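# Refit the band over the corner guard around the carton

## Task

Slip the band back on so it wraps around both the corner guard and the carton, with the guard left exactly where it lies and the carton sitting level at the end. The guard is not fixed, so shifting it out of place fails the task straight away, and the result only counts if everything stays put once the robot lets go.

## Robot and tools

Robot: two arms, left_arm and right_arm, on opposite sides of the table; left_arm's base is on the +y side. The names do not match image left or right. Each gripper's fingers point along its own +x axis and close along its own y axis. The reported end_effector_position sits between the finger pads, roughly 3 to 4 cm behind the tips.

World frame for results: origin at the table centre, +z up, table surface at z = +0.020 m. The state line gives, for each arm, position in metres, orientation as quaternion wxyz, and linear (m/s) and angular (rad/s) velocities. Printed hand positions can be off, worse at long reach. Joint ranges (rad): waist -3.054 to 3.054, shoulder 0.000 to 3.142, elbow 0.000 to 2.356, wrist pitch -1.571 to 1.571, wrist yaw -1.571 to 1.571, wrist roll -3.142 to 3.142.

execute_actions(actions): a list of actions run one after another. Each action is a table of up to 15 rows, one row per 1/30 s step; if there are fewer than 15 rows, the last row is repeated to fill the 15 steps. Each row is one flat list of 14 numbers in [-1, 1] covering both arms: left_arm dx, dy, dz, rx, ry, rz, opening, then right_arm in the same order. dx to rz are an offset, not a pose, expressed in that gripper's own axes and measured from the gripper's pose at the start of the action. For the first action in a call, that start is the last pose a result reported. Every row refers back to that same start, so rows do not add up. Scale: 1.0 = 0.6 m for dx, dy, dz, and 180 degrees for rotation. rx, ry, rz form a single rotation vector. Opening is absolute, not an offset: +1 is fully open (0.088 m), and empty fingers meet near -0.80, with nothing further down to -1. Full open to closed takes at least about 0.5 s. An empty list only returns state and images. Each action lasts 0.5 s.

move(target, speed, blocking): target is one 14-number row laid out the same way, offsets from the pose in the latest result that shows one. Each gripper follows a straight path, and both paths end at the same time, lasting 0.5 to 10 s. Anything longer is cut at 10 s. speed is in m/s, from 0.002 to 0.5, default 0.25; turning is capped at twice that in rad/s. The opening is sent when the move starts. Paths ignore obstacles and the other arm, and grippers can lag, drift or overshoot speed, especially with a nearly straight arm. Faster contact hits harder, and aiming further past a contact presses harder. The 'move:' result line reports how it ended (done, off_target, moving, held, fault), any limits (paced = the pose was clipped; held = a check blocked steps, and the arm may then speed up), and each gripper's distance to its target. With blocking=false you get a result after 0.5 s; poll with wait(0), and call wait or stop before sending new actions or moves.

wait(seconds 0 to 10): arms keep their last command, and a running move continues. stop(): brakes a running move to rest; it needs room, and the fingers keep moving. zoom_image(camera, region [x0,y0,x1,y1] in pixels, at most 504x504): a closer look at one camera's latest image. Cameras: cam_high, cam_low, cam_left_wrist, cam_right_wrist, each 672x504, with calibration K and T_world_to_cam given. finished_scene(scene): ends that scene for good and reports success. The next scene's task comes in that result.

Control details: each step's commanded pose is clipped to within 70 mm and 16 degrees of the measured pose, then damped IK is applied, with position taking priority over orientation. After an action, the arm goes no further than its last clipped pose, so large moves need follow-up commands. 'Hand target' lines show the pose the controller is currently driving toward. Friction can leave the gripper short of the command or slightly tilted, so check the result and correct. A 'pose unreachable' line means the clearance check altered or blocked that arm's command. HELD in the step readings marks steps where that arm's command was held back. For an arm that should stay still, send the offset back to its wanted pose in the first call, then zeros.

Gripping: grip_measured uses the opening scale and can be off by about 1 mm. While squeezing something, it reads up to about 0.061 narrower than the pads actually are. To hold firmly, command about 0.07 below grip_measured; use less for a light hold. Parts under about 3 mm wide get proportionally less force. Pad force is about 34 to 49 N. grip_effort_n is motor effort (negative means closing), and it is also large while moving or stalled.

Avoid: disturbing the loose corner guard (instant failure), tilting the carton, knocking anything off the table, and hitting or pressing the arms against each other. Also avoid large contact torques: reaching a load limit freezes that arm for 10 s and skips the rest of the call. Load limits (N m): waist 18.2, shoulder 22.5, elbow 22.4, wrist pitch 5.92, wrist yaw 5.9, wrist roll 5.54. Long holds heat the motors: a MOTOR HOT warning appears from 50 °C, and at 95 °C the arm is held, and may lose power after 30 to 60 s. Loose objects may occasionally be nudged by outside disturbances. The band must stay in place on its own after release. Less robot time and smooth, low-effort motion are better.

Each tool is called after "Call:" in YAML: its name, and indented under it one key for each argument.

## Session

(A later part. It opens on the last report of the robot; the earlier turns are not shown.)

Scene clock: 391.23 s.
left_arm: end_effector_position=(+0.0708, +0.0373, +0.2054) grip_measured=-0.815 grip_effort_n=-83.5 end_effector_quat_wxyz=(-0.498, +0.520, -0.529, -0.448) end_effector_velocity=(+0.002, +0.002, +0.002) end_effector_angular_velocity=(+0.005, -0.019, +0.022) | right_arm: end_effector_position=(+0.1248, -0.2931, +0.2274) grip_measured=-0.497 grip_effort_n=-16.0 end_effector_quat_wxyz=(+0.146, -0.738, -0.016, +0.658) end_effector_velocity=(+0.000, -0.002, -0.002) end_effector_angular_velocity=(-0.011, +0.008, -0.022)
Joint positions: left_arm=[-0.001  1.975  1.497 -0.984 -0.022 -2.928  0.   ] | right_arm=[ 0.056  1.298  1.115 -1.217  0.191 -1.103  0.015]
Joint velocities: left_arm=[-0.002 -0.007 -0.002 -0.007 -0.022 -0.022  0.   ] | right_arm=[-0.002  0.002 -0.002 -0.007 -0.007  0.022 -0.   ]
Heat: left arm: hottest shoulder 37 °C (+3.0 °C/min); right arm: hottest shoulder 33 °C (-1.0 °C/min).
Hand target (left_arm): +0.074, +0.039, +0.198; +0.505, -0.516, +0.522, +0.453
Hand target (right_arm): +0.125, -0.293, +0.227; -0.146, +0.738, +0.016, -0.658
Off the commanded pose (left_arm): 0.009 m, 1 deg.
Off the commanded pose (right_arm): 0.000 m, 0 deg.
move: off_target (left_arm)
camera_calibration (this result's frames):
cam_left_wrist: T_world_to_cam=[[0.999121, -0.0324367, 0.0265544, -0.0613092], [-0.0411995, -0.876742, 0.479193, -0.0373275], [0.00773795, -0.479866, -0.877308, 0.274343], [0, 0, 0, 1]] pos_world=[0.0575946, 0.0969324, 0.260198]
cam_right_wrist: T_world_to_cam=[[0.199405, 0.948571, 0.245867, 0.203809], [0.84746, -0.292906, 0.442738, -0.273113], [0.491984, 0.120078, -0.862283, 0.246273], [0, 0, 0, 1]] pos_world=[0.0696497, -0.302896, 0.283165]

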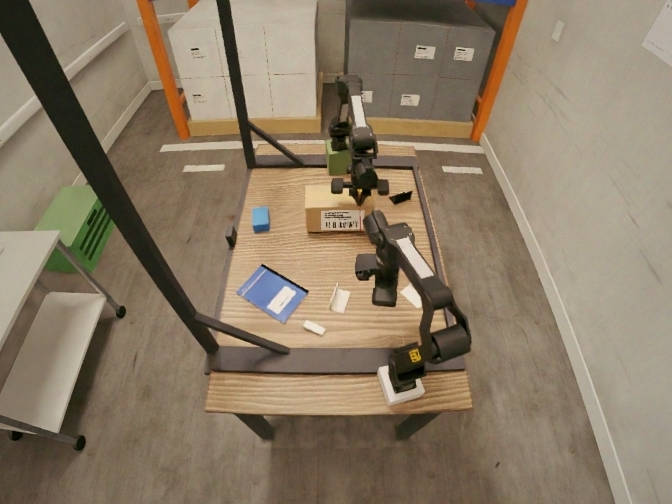

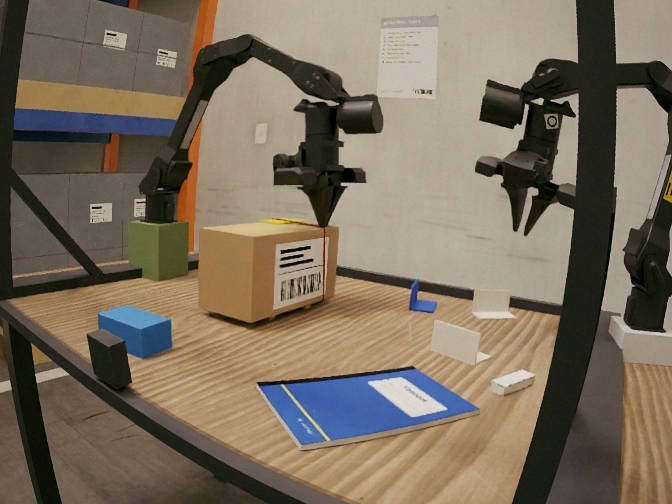

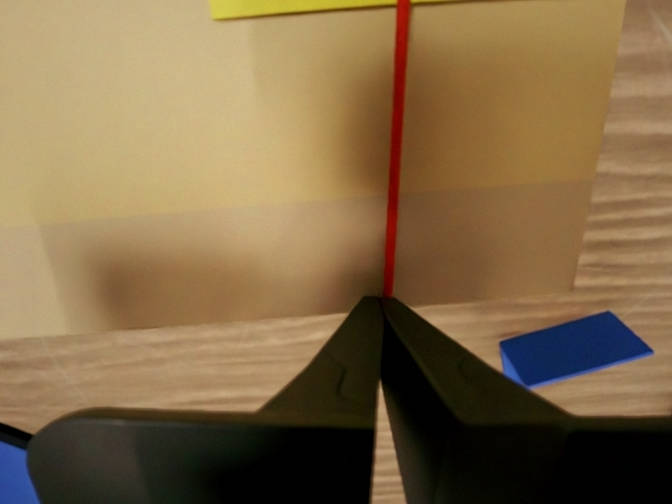

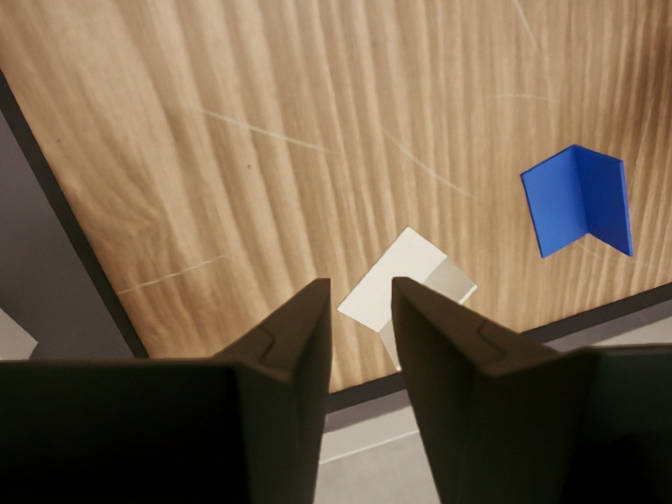

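Call:
execute_actions:
  actions:
    - [[-0.012,0,0.004,0,-0.004,0,-0.86,0,0,0,0,0,0,-0.5]]
    - [[-0.004,0.016,0.004,0,-0.004,0.035,-0.86,0,0,0,0,0,0,-0.5]]
    - [[0,0,0,0,0,0,-0.86,0,0,0,0,0,0,-0.5]]

Scene clock: 400.43 s.
left_arm: end_effector_position=(+0.0598, +0.0465, +0.2110) grip_measured=-0.815 grip_effort_n=-83.5 end_effector_quat_wxyz=(-0.480, +0.484, -0.548, -0.484) end_effector_velocity=(+0.001, -0.003, -0.003) end_effector_angular_velocity=(-0.010, -0.009, +0.005) | right_arm: end_effector_position=(+0.1248, -0.2931, +0.2274) grip_measured=-0.497 grip_effort_n=-16.0 end_effector_quat_wxyz=(+0.146, -0.738, -0.016, +0.658) end_effector_velocity=(-0.002, -0.003, -0.001) end_effector_angular_velocity=(-0.014, +0.017, +0.008)
Joint positions: left_arm=[ 0.015  1.975  1.523 -1.066  0.08  -2.915  0.   ] | right_arm=[ 0.056  1.298  1.115 -1.217  0.191 -1.103  0.015]
Joint velocities: left_arm=[-0.002  0.002 -0.007  0.022 -0.007 -0.007  0.   ] | right_arm=[-0.002 -0.002 -0.002 -0.007 -0.022 -0.007  0.   ]
Heat: left arm: hottest shoulder 37 °C (+3.0 °C/min); right arm: hottest shoulder 33 °C (-1.0 °C/min).
Hand target (left_arm): +0.060, +0.046, +0.211; +0.480, -0.484, +0.548, +0.484
Hand target (right_arm): +0.125, -0.293, +0.227; -0.146, +0.738, +0.016, -0.658
Off the commanded pose (left_arm): 0.000 m, 0 deg.
Off the commanded pose (right_arm): 0.000 m, 0 deg.
Step readings (end_effector_position; steps 1 to 15: 1st action; 16 to 30: 2nd action; 31 to 45: 3rd action):
0: left_arm (+0.0708, +0.0373, +0.2054) | right_arm (+0.1248, -0.2931, +0.2274)
1: left_arm (+0.0708, +0.0373, +0.2059) | right_arm (+0.1248, -0.2931, +0.2274)
2: left_arm (+0.0707, +0.0381, +0.2067) | right_arm (+0.1248, -0.2931, +0.2274)
4: left_arm (+0.0703, +0.0406, +0.2070) | right_arm (+0.1248, -0.2931, +0.2274)
8: left_arm (+0.0701, +0.0417, +0.2074) | right_arm (+0.1248, -0.2931, +0.2274)
15: left_arm (+0.0700, +0.0421, +0.2075) | right_arm (+0.1248, -0.2931, +0.2274)
16: left_arm (+0.0686, +0.0425, +0.2078) | right_arm (+0.1248, -0.2931, +0.2274)
17: left_arm (+0.0653, +0.0438, +0.2086) | right_arm (+0.1248, -0.2931, +0.2274)
19: left_arm (+0.0621, +0.0458, +0.2093) | right_arm (+0.1248, -0.2931, +0.2274)
23: left_arm (+0.0608, +0.0462, +0.2108) | right_arm (+0.1248, -0.2931, +0.2274)
30: left_arm (+0.0599, +0.0465, +0.2110) | right_arm (+0.1248, -0.2931, +0.2274)
31: left_arm (+0.0598, +0.0465, +0.2110) | right_arm (+0.1248, -0.2931, +0.2274)
32: left_arm (+0.0598, +0.0465, +0.2110) | right_arm (+0.1248, -0.2931, +0.2274)
34: left_arm (+0.0598, +0.0465, +0.2110) | right_arm (+0.1248, -0.2931, +0.2274)
38: left_arm (+0.0598, +0.0465, +0.2110) | right_arm (+0.1248, -0.2931, +0.2274)
45: end_effector_position above
camera_calibration (this result's frames):
cam_left_wrist: T_world_to_cam=[[0.995887, -0.037597, -0.0824333, -0.0267829], [0.00317316, -0.894805, 0.446447, -0.0273398], [-0.0905467, -0.444872, -0.891005, 0.290922], [0, 0, 0, 1]] pos_world=[0.0531015, 0.103952, 0.269211]
cam_right_wrist: T_world_to_cam=[[0.199405, 0.948571, 0.245867, 0.203809], [0.84746, -0.292906, 0.442738, -0.273113], [0.491984, 0.120078, -0.862283, 0.246273], [0, 0, 0, 1]] pos_world=[0.0696497, -0.302896, 0.283165]

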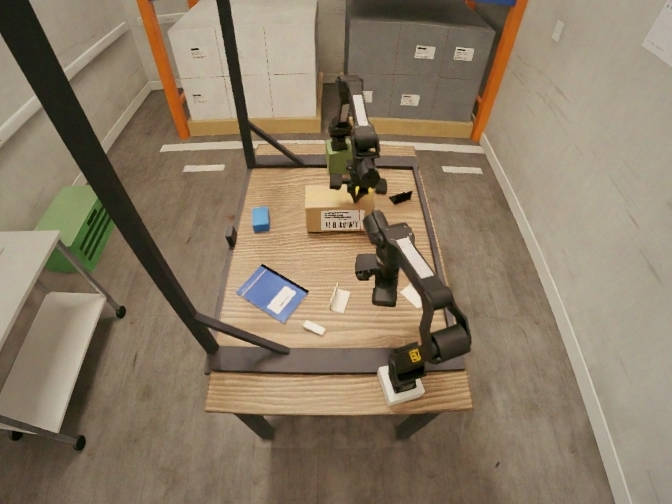

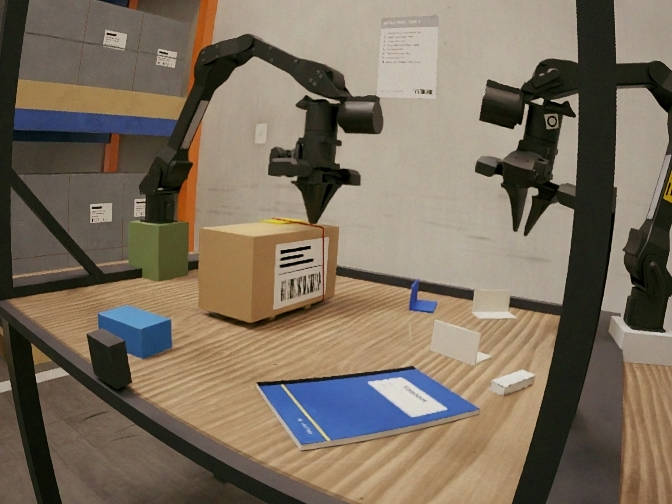

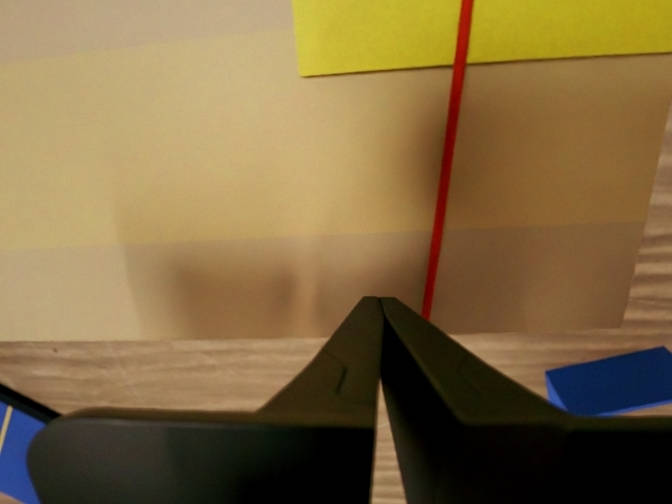

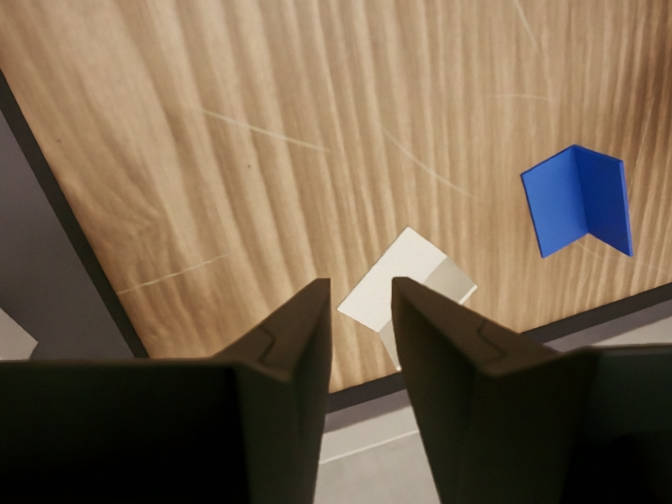

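Call:
execute_actions:
  actions:
    - [[0.02,-0.004,0,0,-0.004,0,-0.86,0,0,0,0,0,0,-0.5]]
    - [[0.018,0,0,0,-0.004,0,-0.86,0,0,0,0,0,0,-0.5]]
    - [[0.016,0,0.002,0,-0.004,0,-0.86,0,0,0,0,0,0,-0.5]]
    - [[0.016,0,0.002,0,-0.004,0,-0.86,0,0,0,0,0,0,-0.5]]

Scene clock: 407.90 s.
left_arm: end_effector_position=(+0.0614, +0.0362, +0.2042) grip_measured=-0.815 grip_effort_n=-83.5 end_effector_quat_wxyz=(-0.472, +0.496, -0.557, -0.471) end_effector_velocity=(+0.004, -0.000, +0.000) end_effector_angular_velocity=(-0.002, -0.020, +0.026) | right_arm: end_effector_position=(+0.1248, -0.2931, +0.2274) grip_measured=-0.497 grip_effort_n=-16.0 end_effector_quat_wxyz=(+0.146, -0.738, -0.016, +0.658) end_effector_velocity=(+0.003, -0.004, +0.001) end_effector_angular_velocity=(-0.015, -0.014, +0.003)
Joint positions: left_arm=[ 0.014  1.985  1.506 -0.996  0.08  -2.915  0.   ] | right_arm=[ 0.056  1.298  1.115 -1.217  0.191 -1.103  0.015]
Joint velocities: left_arm=[ 0.002 -0.002 -0.002  0.007 -0.022 -0.022  0.   ] | right_arm=[-0.002 -0.002  0.002 -0.022  0.007 -0.007 -0.   ]
Heat: left arm: hottest shoulder 38 °C (+4.1 °C/min); right arm: hottest shoulder 33 °C (-1.0 °C/min).
Hand target (left_arm): +0.061, +0.038, +0.195; +0.477, -0.491, +0.552, +0.476
Hand target (right_arm): +0.125, -0.293, +0.227; -0.146, +0.738, +0.016, -0.658
Off the commanded pose (left_arm): 0.009 m, 1 deg.
Off the commanded pose (right_arm): 0.000 m, 0 deg.
Step readings (end_effector_position; steps 1 to 15: 1st action; 16 to 30: 2nd action; 31 to 45: 3rd action; 46 to 60: 4th action):
0: left_arm (+0.0598, +0.0465, +0.2110) | right_arm (+0.1248, -0.2931, +0.2274)
1: left_arm (+0.0599, +0.0460, +0.2110) | right_arm (+0.1248, -0.2931, +0.2274)
2: left_arm (+0.0601, +0.0450, +0.2107) | right_arm (+0.1248, -0.2931, +0.2274)
4: left_arm (+0.0604, +0.0433, +0.2102) | right_arm (+0.1248, -0.2931, +0.2274)
8: left_arm (+0.0604, +0.0430, +0.2085) | right_arm (+0.1248, -0.2931, +0.2274)
15: left_arm (+0.0604, +0.0429, +0.2078) | right_arm (+0.1248, -0.2931, +0.2274)
16: left_arm (+0.0605, +0.0425, +0.2077) | right_arm (+0.1248, -0.2931, +0.2274)
17: left_arm (+0.0607, +0.0416, +0.2073) | right_arm (+0.1248, -0.2931, +0.2274)
19: left_arm (+0.0609, +0.0404, +0.2068) | right_arm (+0.1248, -0.2931, +0.2274)
23: left_arm (+0.0609, +0.0400, +0.2060) | right_arm (+0.1248, -0.2931, +0.2274)
30: left_arm (+0.0608, +0.0397, +0.2060) | right_arm (+0.1248, -0.2931, +0.2274)
31: left_arm (+0.0609, +0.0394, +0.2058) | right_arm (+0.1248, -0.2931, +0.2274)
32: left_arm (+0.0610, +0.0388, +0.2055) | right_arm (+0.1248, -0.2931, +0.2274)
34: left_arm (+0.0611, +0.0379, +0.2053) | right_arm (+0.1248, -0.2931, +0.2274)
38: left_arm (+0.0612, +0.0376, +0.2051) | right_arm (+0.1248, -0.2931, +0.2274)
45: left_arm (+0.0612, +0.0375, +0.2050) | right_arm (+0.1248, -0.2931, +0.2274)
46: left_arm (+0.0612, +0.0373, +0.2048) | right_arm (+0.1248, -0.2931, +0.2274)
47: left_arm (+0.0613, +0.0371, +0.2046) | right_arm (+0.1248, -0.2931, +0.2274)
49: left_arm (+0.0613, +0.0367, +0.2043) | right_arm (+0.1248, -0.2931, +0.2274)
53: left_arm (+0.0614, +0.0362, +0.2043) | right_arm (+0.1248, -0.2931, +0.2274)
60: end_effector_position above
camera_calibration (this result's frames):
cam_left_wrist: T_world_to_cam=[[0.996441, -0.0413195, -0.0734728, -0.0310431], [-0.000560363, -0.874849, 0.484396, -0.0417049], [-0.0842925, -0.482631, -0.871758, 0.277499], [0, 0, 0, 1]] pos_world=[0.0543003, 0.0961616, 0.259833]
cam_right_wrist: T_world_to_cam=[[0.199405, 0.948571, 0.245867, 0.203809], [0.84746, -0.292906, 0.442738, -0.273113], [0.491984, 0.120078, -0.862283, 0.246273], [0, 0, 0, 1]] pos_world=[0.0696497, -0.302896, 0.283165]

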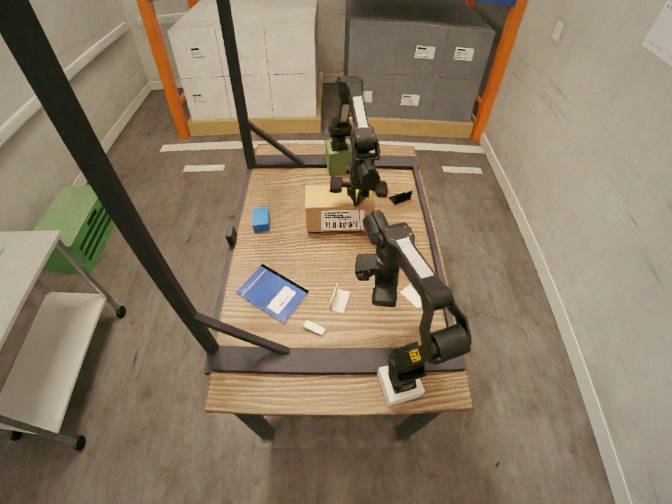

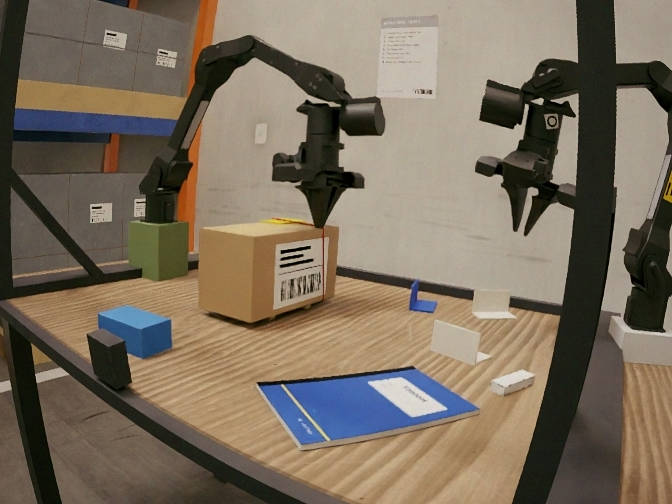

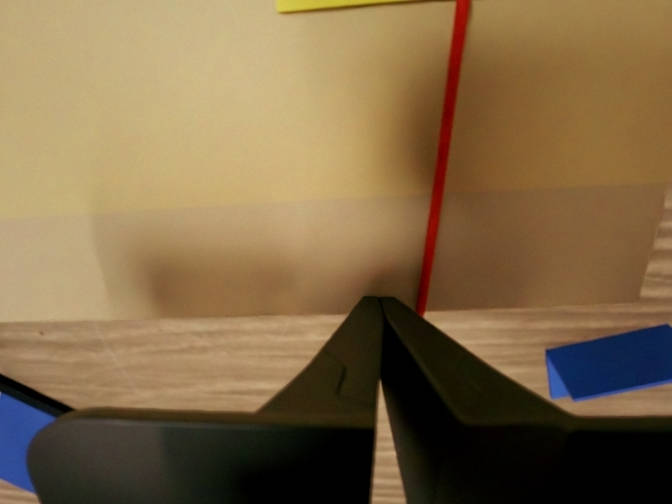

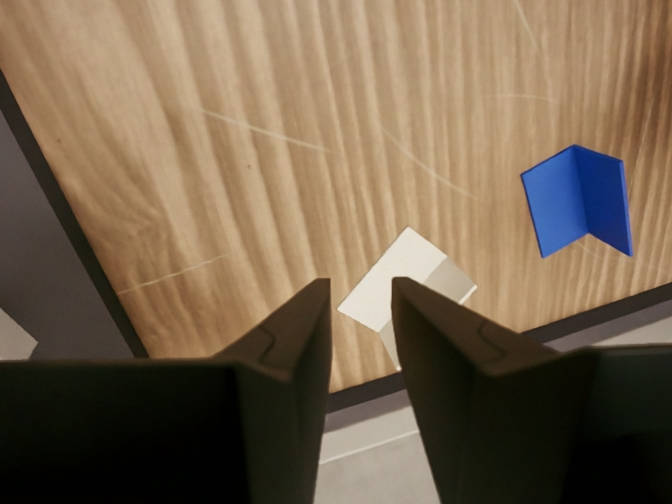

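Call:
execute_actions:
  actions:
    - [[0.008,0,0.016,0,-0.008,0,-0.86,0,0,0,0,0,0,-0.5]]
    - [[0.014,0,0.008,0,-0.006,0,-0.86,0,0,0,0,0,0,-0.5]]

Call:
move:
  target: [0.016,-0.026,0.005,0,-0.005,0,-0.86,0,0,0,0,0,0,-0.5]
  speed: 0.006

Call:
zoom_image:
  camera: "cam_low"
  region: [190,190,350,330]

Scene clock: 416.83 s.
left_arm: end_effector_position=(+0.0612, +0.0376, +0.2022) grip_measured=-0.815 grip_effort_n=-83.5 end_effector_quat_wxyz=(-0.472, +0.497, -0.557, -0.470) end_effector_velocity=(-0.000, +0.002, +0.000) end_effector_angular_velocity=(+0.009, -0.005, +0.006) | right_arm: end_effector_position=(+0.1248, -0.2931, +0.2274) grip_measured=-0.497 grip_effort_n=-16.0 end_effector_quat_wxyz=(+0.146, -0.738, -0.016, +0.658) end_effector_velocity=(-0.001, -0.002, -0.001) end_effector_angular_velocity=(-0.012, +0.000, +0.025)
Joint positions: left_arm=[ 0.014  1.98   1.491 -0.983  0.08  -2.915  0.   ] | right_arm=[ 0.056  1.298  1.115 -1.217  0.191 -1.103  0.015]
Joint velocities: left_arm=[-0.002 -0.002 -0.002 -0.007 -0.007 -0.007  0.   ] | right_arm=[ 0.002 -0.002 -0.002 -0.007 -0.007 -0.022 -0.   ]
Heat: left arm: hottest shoulder 38 °C (+4.1 °C/min); right arm: hottest shoulder 33 °C (-1.0 °C/min).
Hand target (left_arm): +0.061, +0.042, +0.194; +0.477, -0.491, +0.552, +0.475
Hand target (right_arm): +0.125, -0.293, +0.227; -0.146, +0.738, +0.016, -0.658
Off the commanded pose (left_arm): 0.009 m, 1 deg.
Off the commanded pose (right_arm): 0.000 m, 0 deg.
Step readings (end_effector_position; steps 1 to 15: 1st action; 16 to 30: 2nd action):
0: left_arm (+0.0614, +0.0362, +0.2042) | right_arm (+0.1248, -0.2931, +0.2274)
1: left_arm (+0.0614, +0.0366, +0.2036) | right_arm (+0.1248, -0.2931, +0.2274)
2: left_arm (+0.0613, +0.0370, +0.2030) | right_arm (+0.1248, -0.2931, +0.2274)
4: left_arm (+0.0612, +0.0374, +0.2030) | right_arm (+0.1248, -0.2931, +0.2274)
8: left_arm (+0.0612, +0.0376, +0.2031) | right_arm (+0.1248, -0.2931, +0.2274)
15: left_arm (+0.0612, +0.0377, +0.2031) | right_arm (+0.1248, -0.2931, +0.2274)
16: left_arm (+0.0612, +0.0376, +0.2031) | right_arm (+0.1248, -0.2931, +0.2274)
17: left_arm (+0.0612, +0.0376, +0.2028) | right_arm (+0.1248, -0.2931, +0.2274)
19: left_arm (+0.0612, +0.0375, +0.2025) | right_arm (+0.1248, -0.2931, +0.2274)
23: left_arm (+0.0612, +0.0375, +0.2022) | right_arm (+0.1248, -0.2931, +0.2274)
30: end_effector_position above
camera_calibration (this result's frames):
cam_left_wrist: T_world_to_cam=[[0.996469, -0.0414847, -0.0729972, -0.0310035], [-0.000746526, -0.873753, 0.486369, -0.0399762], [-0.0839584, -0.484597, -0.870699, 0.276183], [0, 0, 0, 1]] pos_world=[0.0540521, 0.0976222, 0.257653]
cam_right_wrist: T_world_to_cam=[[0.199405, 0.948571, 0.245867, 0.203809], [0.84746, -0.292906, 0.442738, -0.273113], [0.491984, 0.120078, -0.862283, 0.246273], [0, 0, 0, 1]] pos_world=[0.0696497, -0.302896, 0.283165]

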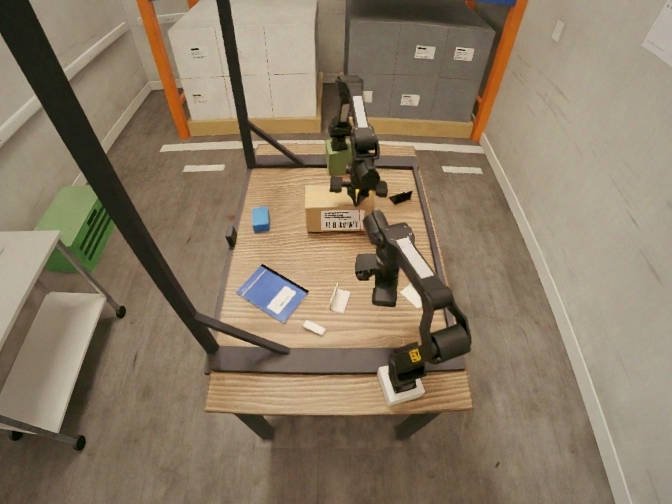

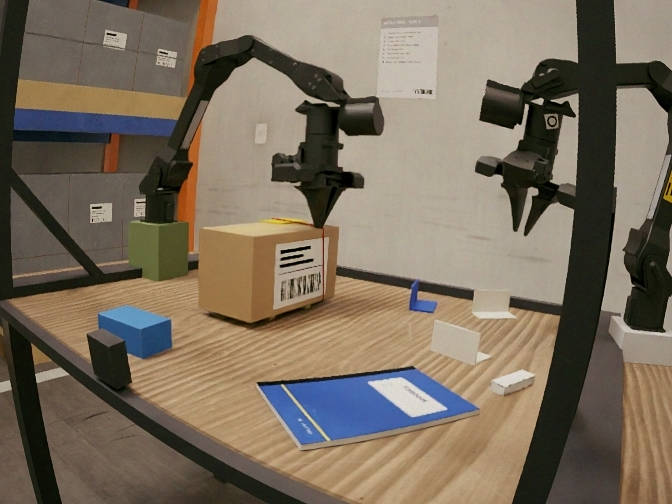

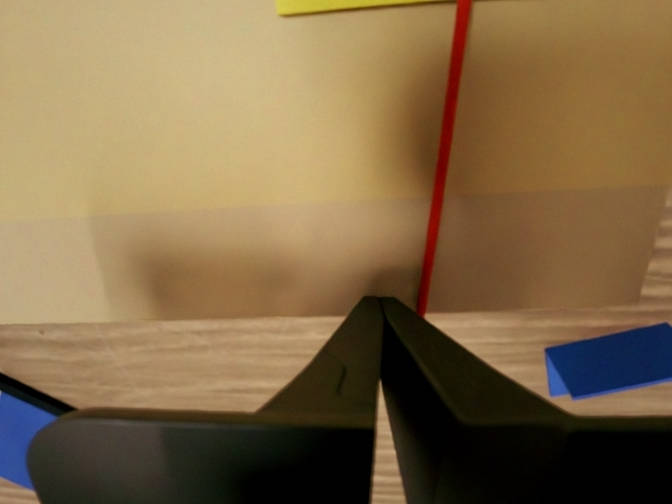

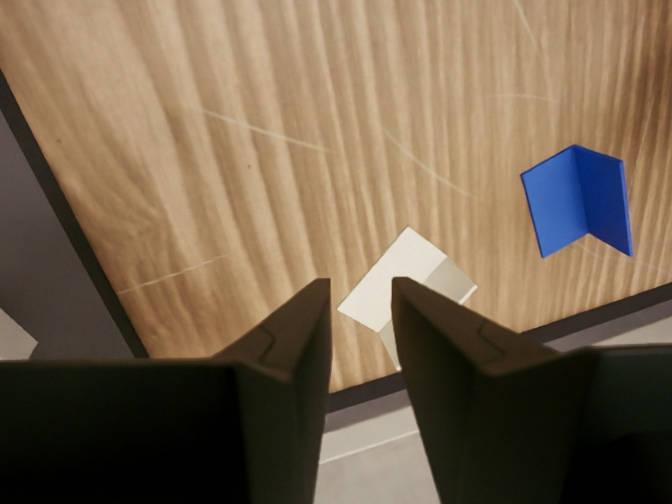

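Scene clock: 420.13 s.
left_arm: end_effector_position=(+0.0682, +0.0369, +0.2031) grip_measured=-0.815 grip_effort_n=-83.5 end_effector_quat_wxyz=(-0.468, +0.494, -0.565, -0.466) end_effector_velocity=(-0.004, +0.000, +0.001) end_effector_angular_velocity=(+0.003, +0.010, +0.014) | right_arm: end_effector_position=(+0.1248, -0.2931, +0.2274) grip_measured=-0.497 grip_effort_n=-15.6 end_effector_quat_wxyz=(+0.146, -0.738, -0.016, +0.658) end_effector_velocity=(+0.001, -0.001, +0.001) end_effector_angular_velocity=(-0.005, +0.005, +0.001)
Joint positions: left_arm=[ 0.037  1.979  1.491 -0.977  0.095 -2.882  0.   ] | right_arm=[ 0.056  1.298  1.115 -1.217  0.191 -1.103  0.015]
Joint velocities: left_arm=[-0.007 -0.002  0.002 -0.007  0.007 -0.022  0.   ] | right_arm=[-0.007 -0.002  0.002 -0.007 -0.007 -0.007 -0.   ]
Heat: left arm: hottest shoulder 38 °C (+3.1 °C/min); right arm: hottest shoulder 33 °C (-1.0 °C/min).
Hand target (left_arm): +0.076, +0.039, +0.192; +0.476, -0.493, +0.553, +0.474
Hand target (right_arm): +0.125, -0.293, +0.227; -0.146, +0.738, +0.016, -0.658
Off the commanded pose (left_arm): 0.014 m, 2 deg.
Off the commanded pose (right_arm): 0.000 m, 0 deg.
move: off_target (left_arm)
camera_calibration (this result's frames):
cam_left_wrist: T_world_to_cam=[[0.995207, -0.0539773, -0.0815412, -0.0356284], [-0.00624724, -0.867247, 0.497839, -0.0432491], [-0.0975883, -0.494943, -0.863428, 0.277104], [0, 0, 0, 1]] pos_world=[0.0622296, 0.0977202, 0.257886]
cam_right_wrist: T_world_to_cam=[[0.199405, 0.948571, 0.245867, 0.203809], [0.84746, -0.292906, 0.442738, -0.273113], [0.491984, 0.120078, -0.862283, 0.246273], [0, 0, 0, 1]] pos_world=[0.0696497, -0.302896, 0.283165]

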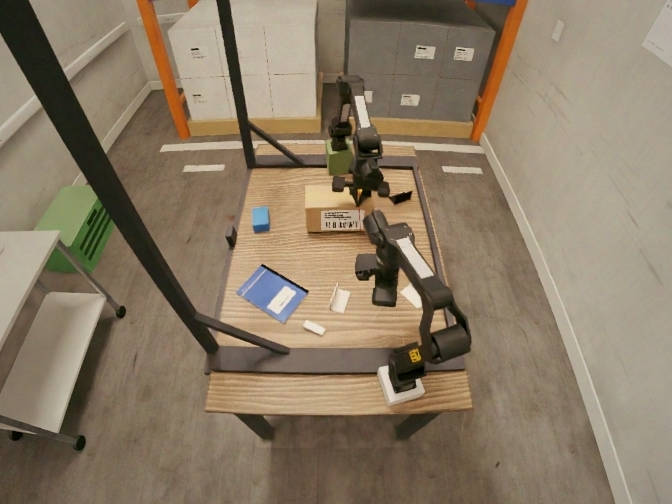

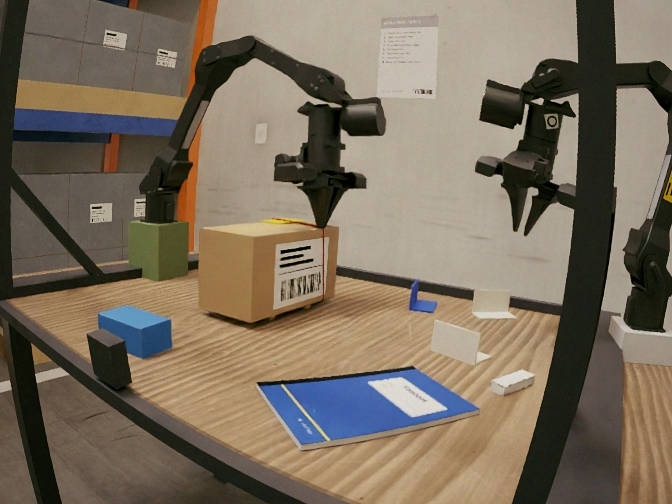

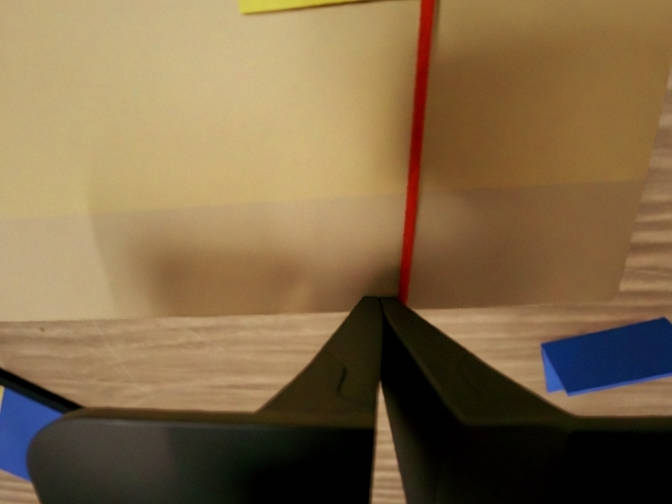

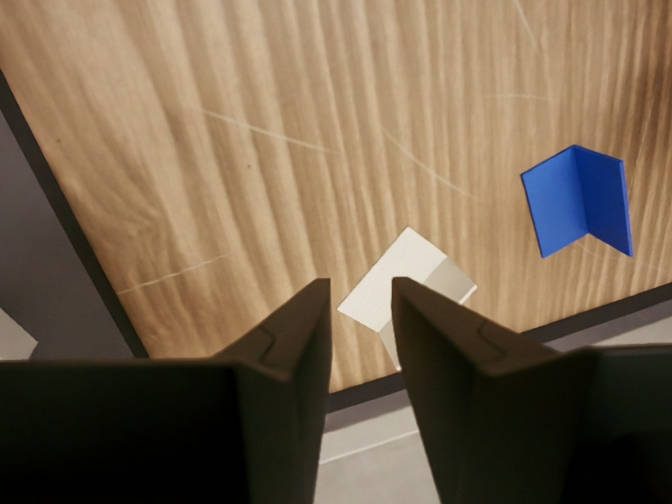

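Region (190, 190, 350, 330) of cam_low's 672x504 image, scaled by 3.150, with more detail than that image has; it fills the top 441 rows of this view, and the rest is white.

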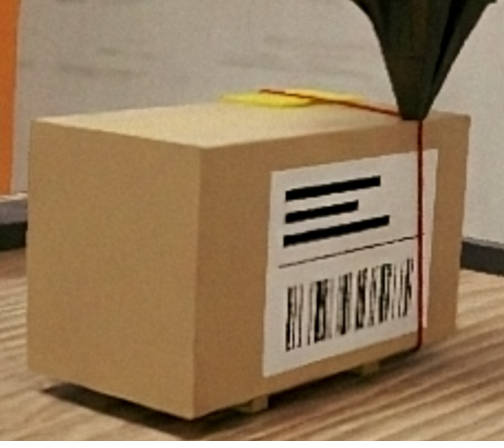

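Call:
execute_actions:
  actions: []

Scene clock: 429.93 s.
left_arm: end_effector_position=(+0.0682, +0.0369, +0.2031) grip_measured=-0.815 grip_effort_n=-83.5 end_effector_quat_wxyz=(-0.469, +0.494, -0.565, -0.466) end_effector_velocity=(-0.000, +0.001, -0.001) end_effector_angular_velocity=(+0.009, -0.005, +0.006) | right_arm: end_effector_position=(+0.1248, -0.2931, +0.2274) grip_measured=-0.497 grip_effort_n=-16.0 end_effector_quat_wxyz=(+0.146, -0.738, -0.016, +0.658) end_effector_velocity=(+0.000, -0.002, -0.001) end_effector_angular_velocity=(-0.012, +0.000, +0.020)
Joint positions: left_arm=[ 0.037  1.979  1.491 -0.977  0.095 -2.881  0.   ] | right_arm=[ 0.056  1.298  1.115 -1.217  0.191 -1.103  0.015]
Joint velocities: left_arm=[-0.002  0.002  0.002 -0.007 -0.007 -0.007  0.   ] | right_arm=[-0.002 -0.002 -0.002 -0.007 -0.007 -0.022  0.   ]
Heat: left arm: hottest shoulder 37 °C (+2.0 °C/min); right arm: hottest shoulder 33 °C (-1.0 °C/min).
Hand target (left_arm): +0.076, +0.039, +0.192; +0.476, -0.493, +0.553, +0.474
Hand target (right_arm): +0.125, -0.293, +0.227; -0.146, +0.738, +0.016, -0.658
Off the commanded pose (left_arm): 0.014 m, 2 deg.
Off the commanded pose (right_arm): 0.000 m, 0 deg.
camera_calibration (this result's frames):
cam_left_wrist: T_world_to_cam=[[0.995191, -0.0543553, -0.0814933, -0.035623], [-0.00659792, -0.867231, 0.497862, -0.0432306], [-0.097735, -0.49493, -0.863419, 0.277112], [0, 0, 0, 1]] pos_world=[0.06225, 0.097724, 0.257884]
cam_right_wrist: T_world_to_cam=[[0.199405, 0.948571, 0.245867, 0.203809], [0.84746, -0.292906, 0.442738, -0.273113], [0.491984, 0.120078, -0.862283, 0.246273], [0, 0, 0, 1]] pos_world=[0.0696497, -0.302896, 0.283165]

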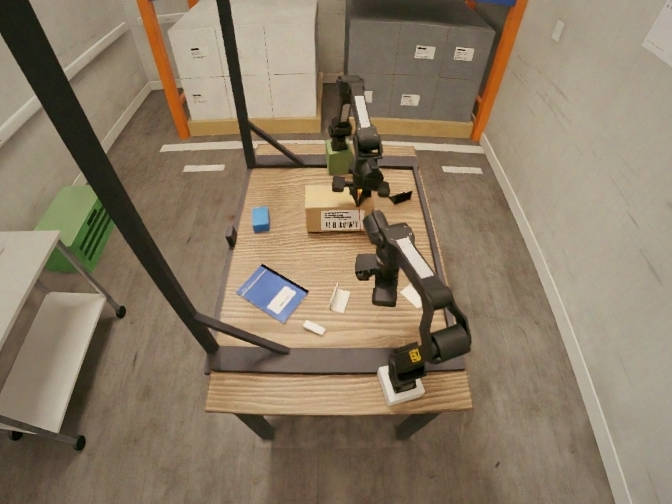

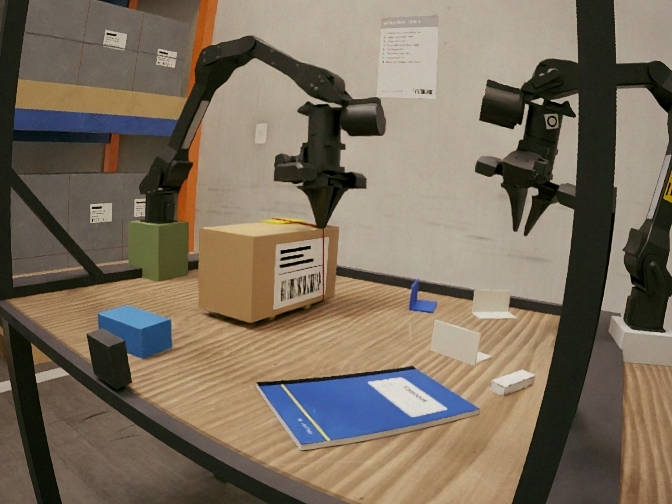

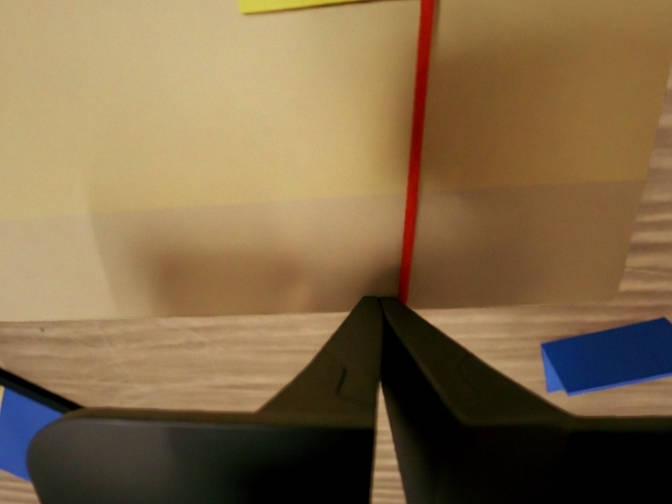

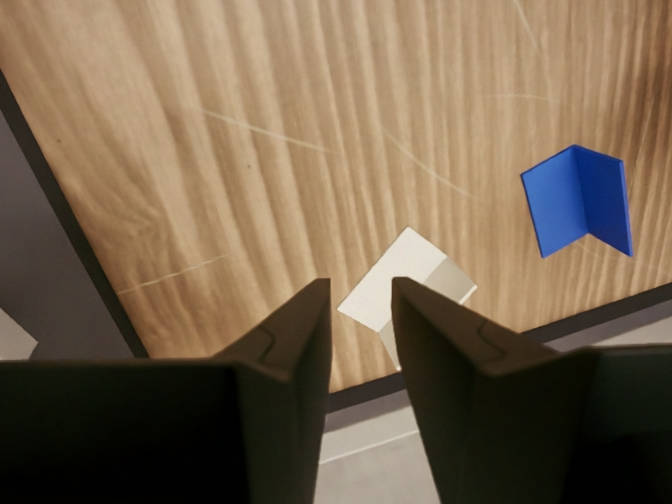

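Call:
move:
  target: [0.012,-0.025,0.005,0,-0.005,0,-0.86,0,0,0,0,0,0,-0.5]
  speed: 0.008

Call:
zoom_image:
  camera: "cam_low"
  region: [190,190,350,330]

Scene clock: 436.87 s.
left_arm: end_effector_position=(+0.0788, +0.0355, +0.2050) grip_measured=-0.815 grip_effort_n=-83.5 end_effector_quat_wxyz=(-0.465, +0.496, -0.570, -0.461) end_effector_velocity=(-0.005, +0.006, +0.001) end_effector_angular_velocity=(+0.030, +0.015, -0.001) | right_arm: end_effector_position=(+0.1248, -0.2931, +0.2274) grip_measured=-0.497 grip_effort_n=-16.5 end_effector_quat_wxyz=(+0.146, -0.738, -0.016, +0.658) end_effector_velocity=(+0.000, -0.003, +0.000) end_effector_angular_velocity=(-0.007, +0.001, +0.020)
Joint positions: left_arm=[ 0.066  1.98   1.499 -0.972  0.104 -2.849  0.   ] | right_arm=[ 0.056  1.298  1.115 -1.217  0.191 -1.103  0.015]
Joint velocities: left_arm=[-0.007 -0.002  0.002 -0.037  0.007 -0.007  0.   ] | right_arm=[-0.002 -0.007 -0.002 -0.007 -0.007 -0.022 -0.   ]
Heat: left arm: hottest shoulder 37 °C (+1.0 °C/min); right arm: hottest shoulder 33 °C (-1.0 °C/min).
Hand target (left_arm): +0.083, +0.038, +0.195; +0.473, -0.491, +0.562, +0.470
Hand target (right_arm): +0.125, -0.293, +0.227; -0.146, +0.738, +0.016, -0.658
Off the commanded pose (left_arm): 0.011 m, 2 deg.
Off the commanded pose (right_arm): 0.000 m, 0 deg.
move: off_target (left_arm)
camera_calibration (this result's frames):
cam_left_wrist: T_world_to_cam=[[0.994756, -0.058938, -0.0835901, -0.0455154], [-0.00802997, -0.859757, 0.510641, -0.04801], [-0.101963, -0.507292, -0.855721, 0.27826], [0, 0, 0, 1]] pos_world=[0.0732634, 0.0971993, 0.258824]
cam_right_wrist: T_world_to_cam=[[0.199405, 0.948571, 0.245867, 0.203809], [0.84746, -0.292906, 0.442738, -0.273113], [0.491984, 0.120078, -0.862283, 0.246273], [0, 0, 0, 1]] pos_world=[0.0696497, -0.302896, 0.283165]

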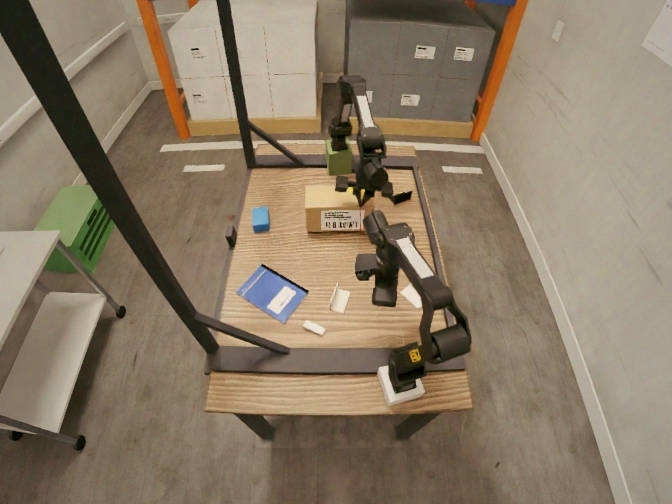

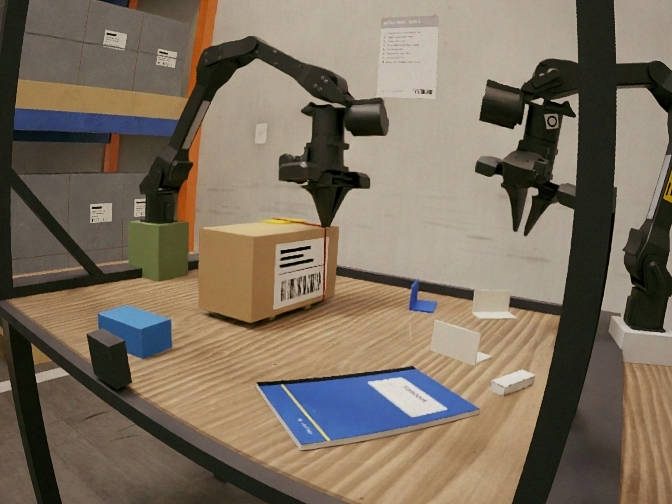

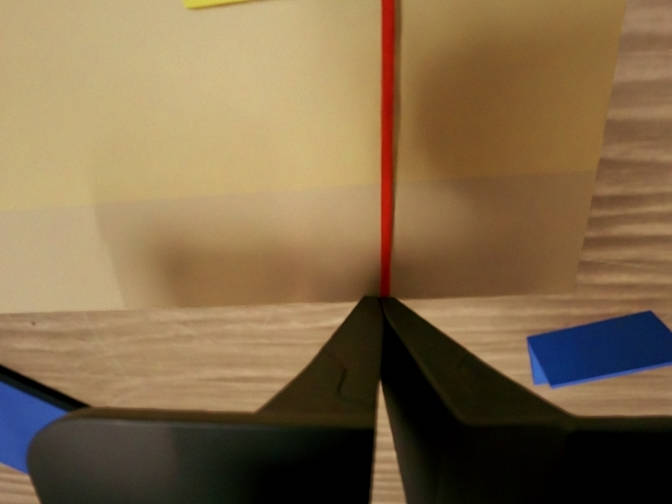

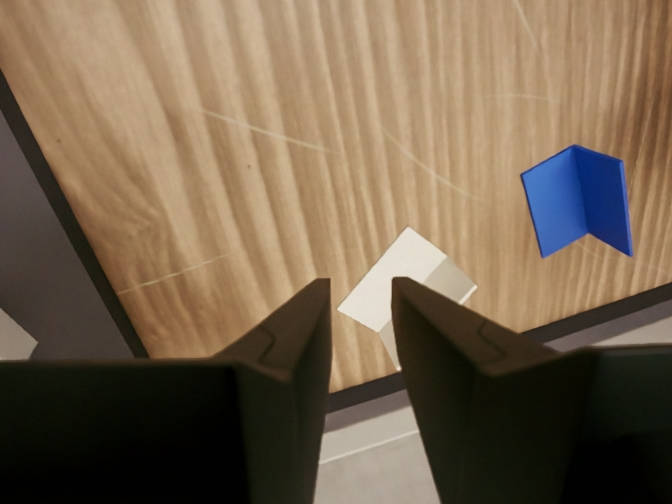

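Region (190, 190, 350, 330) of cam_low's 672x504 image, scaled by 3.150, with more detail than that image has; it fills the top 441 rows of this view, and the rest is white.

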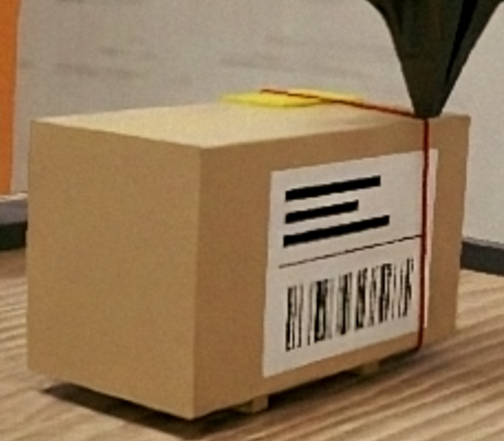

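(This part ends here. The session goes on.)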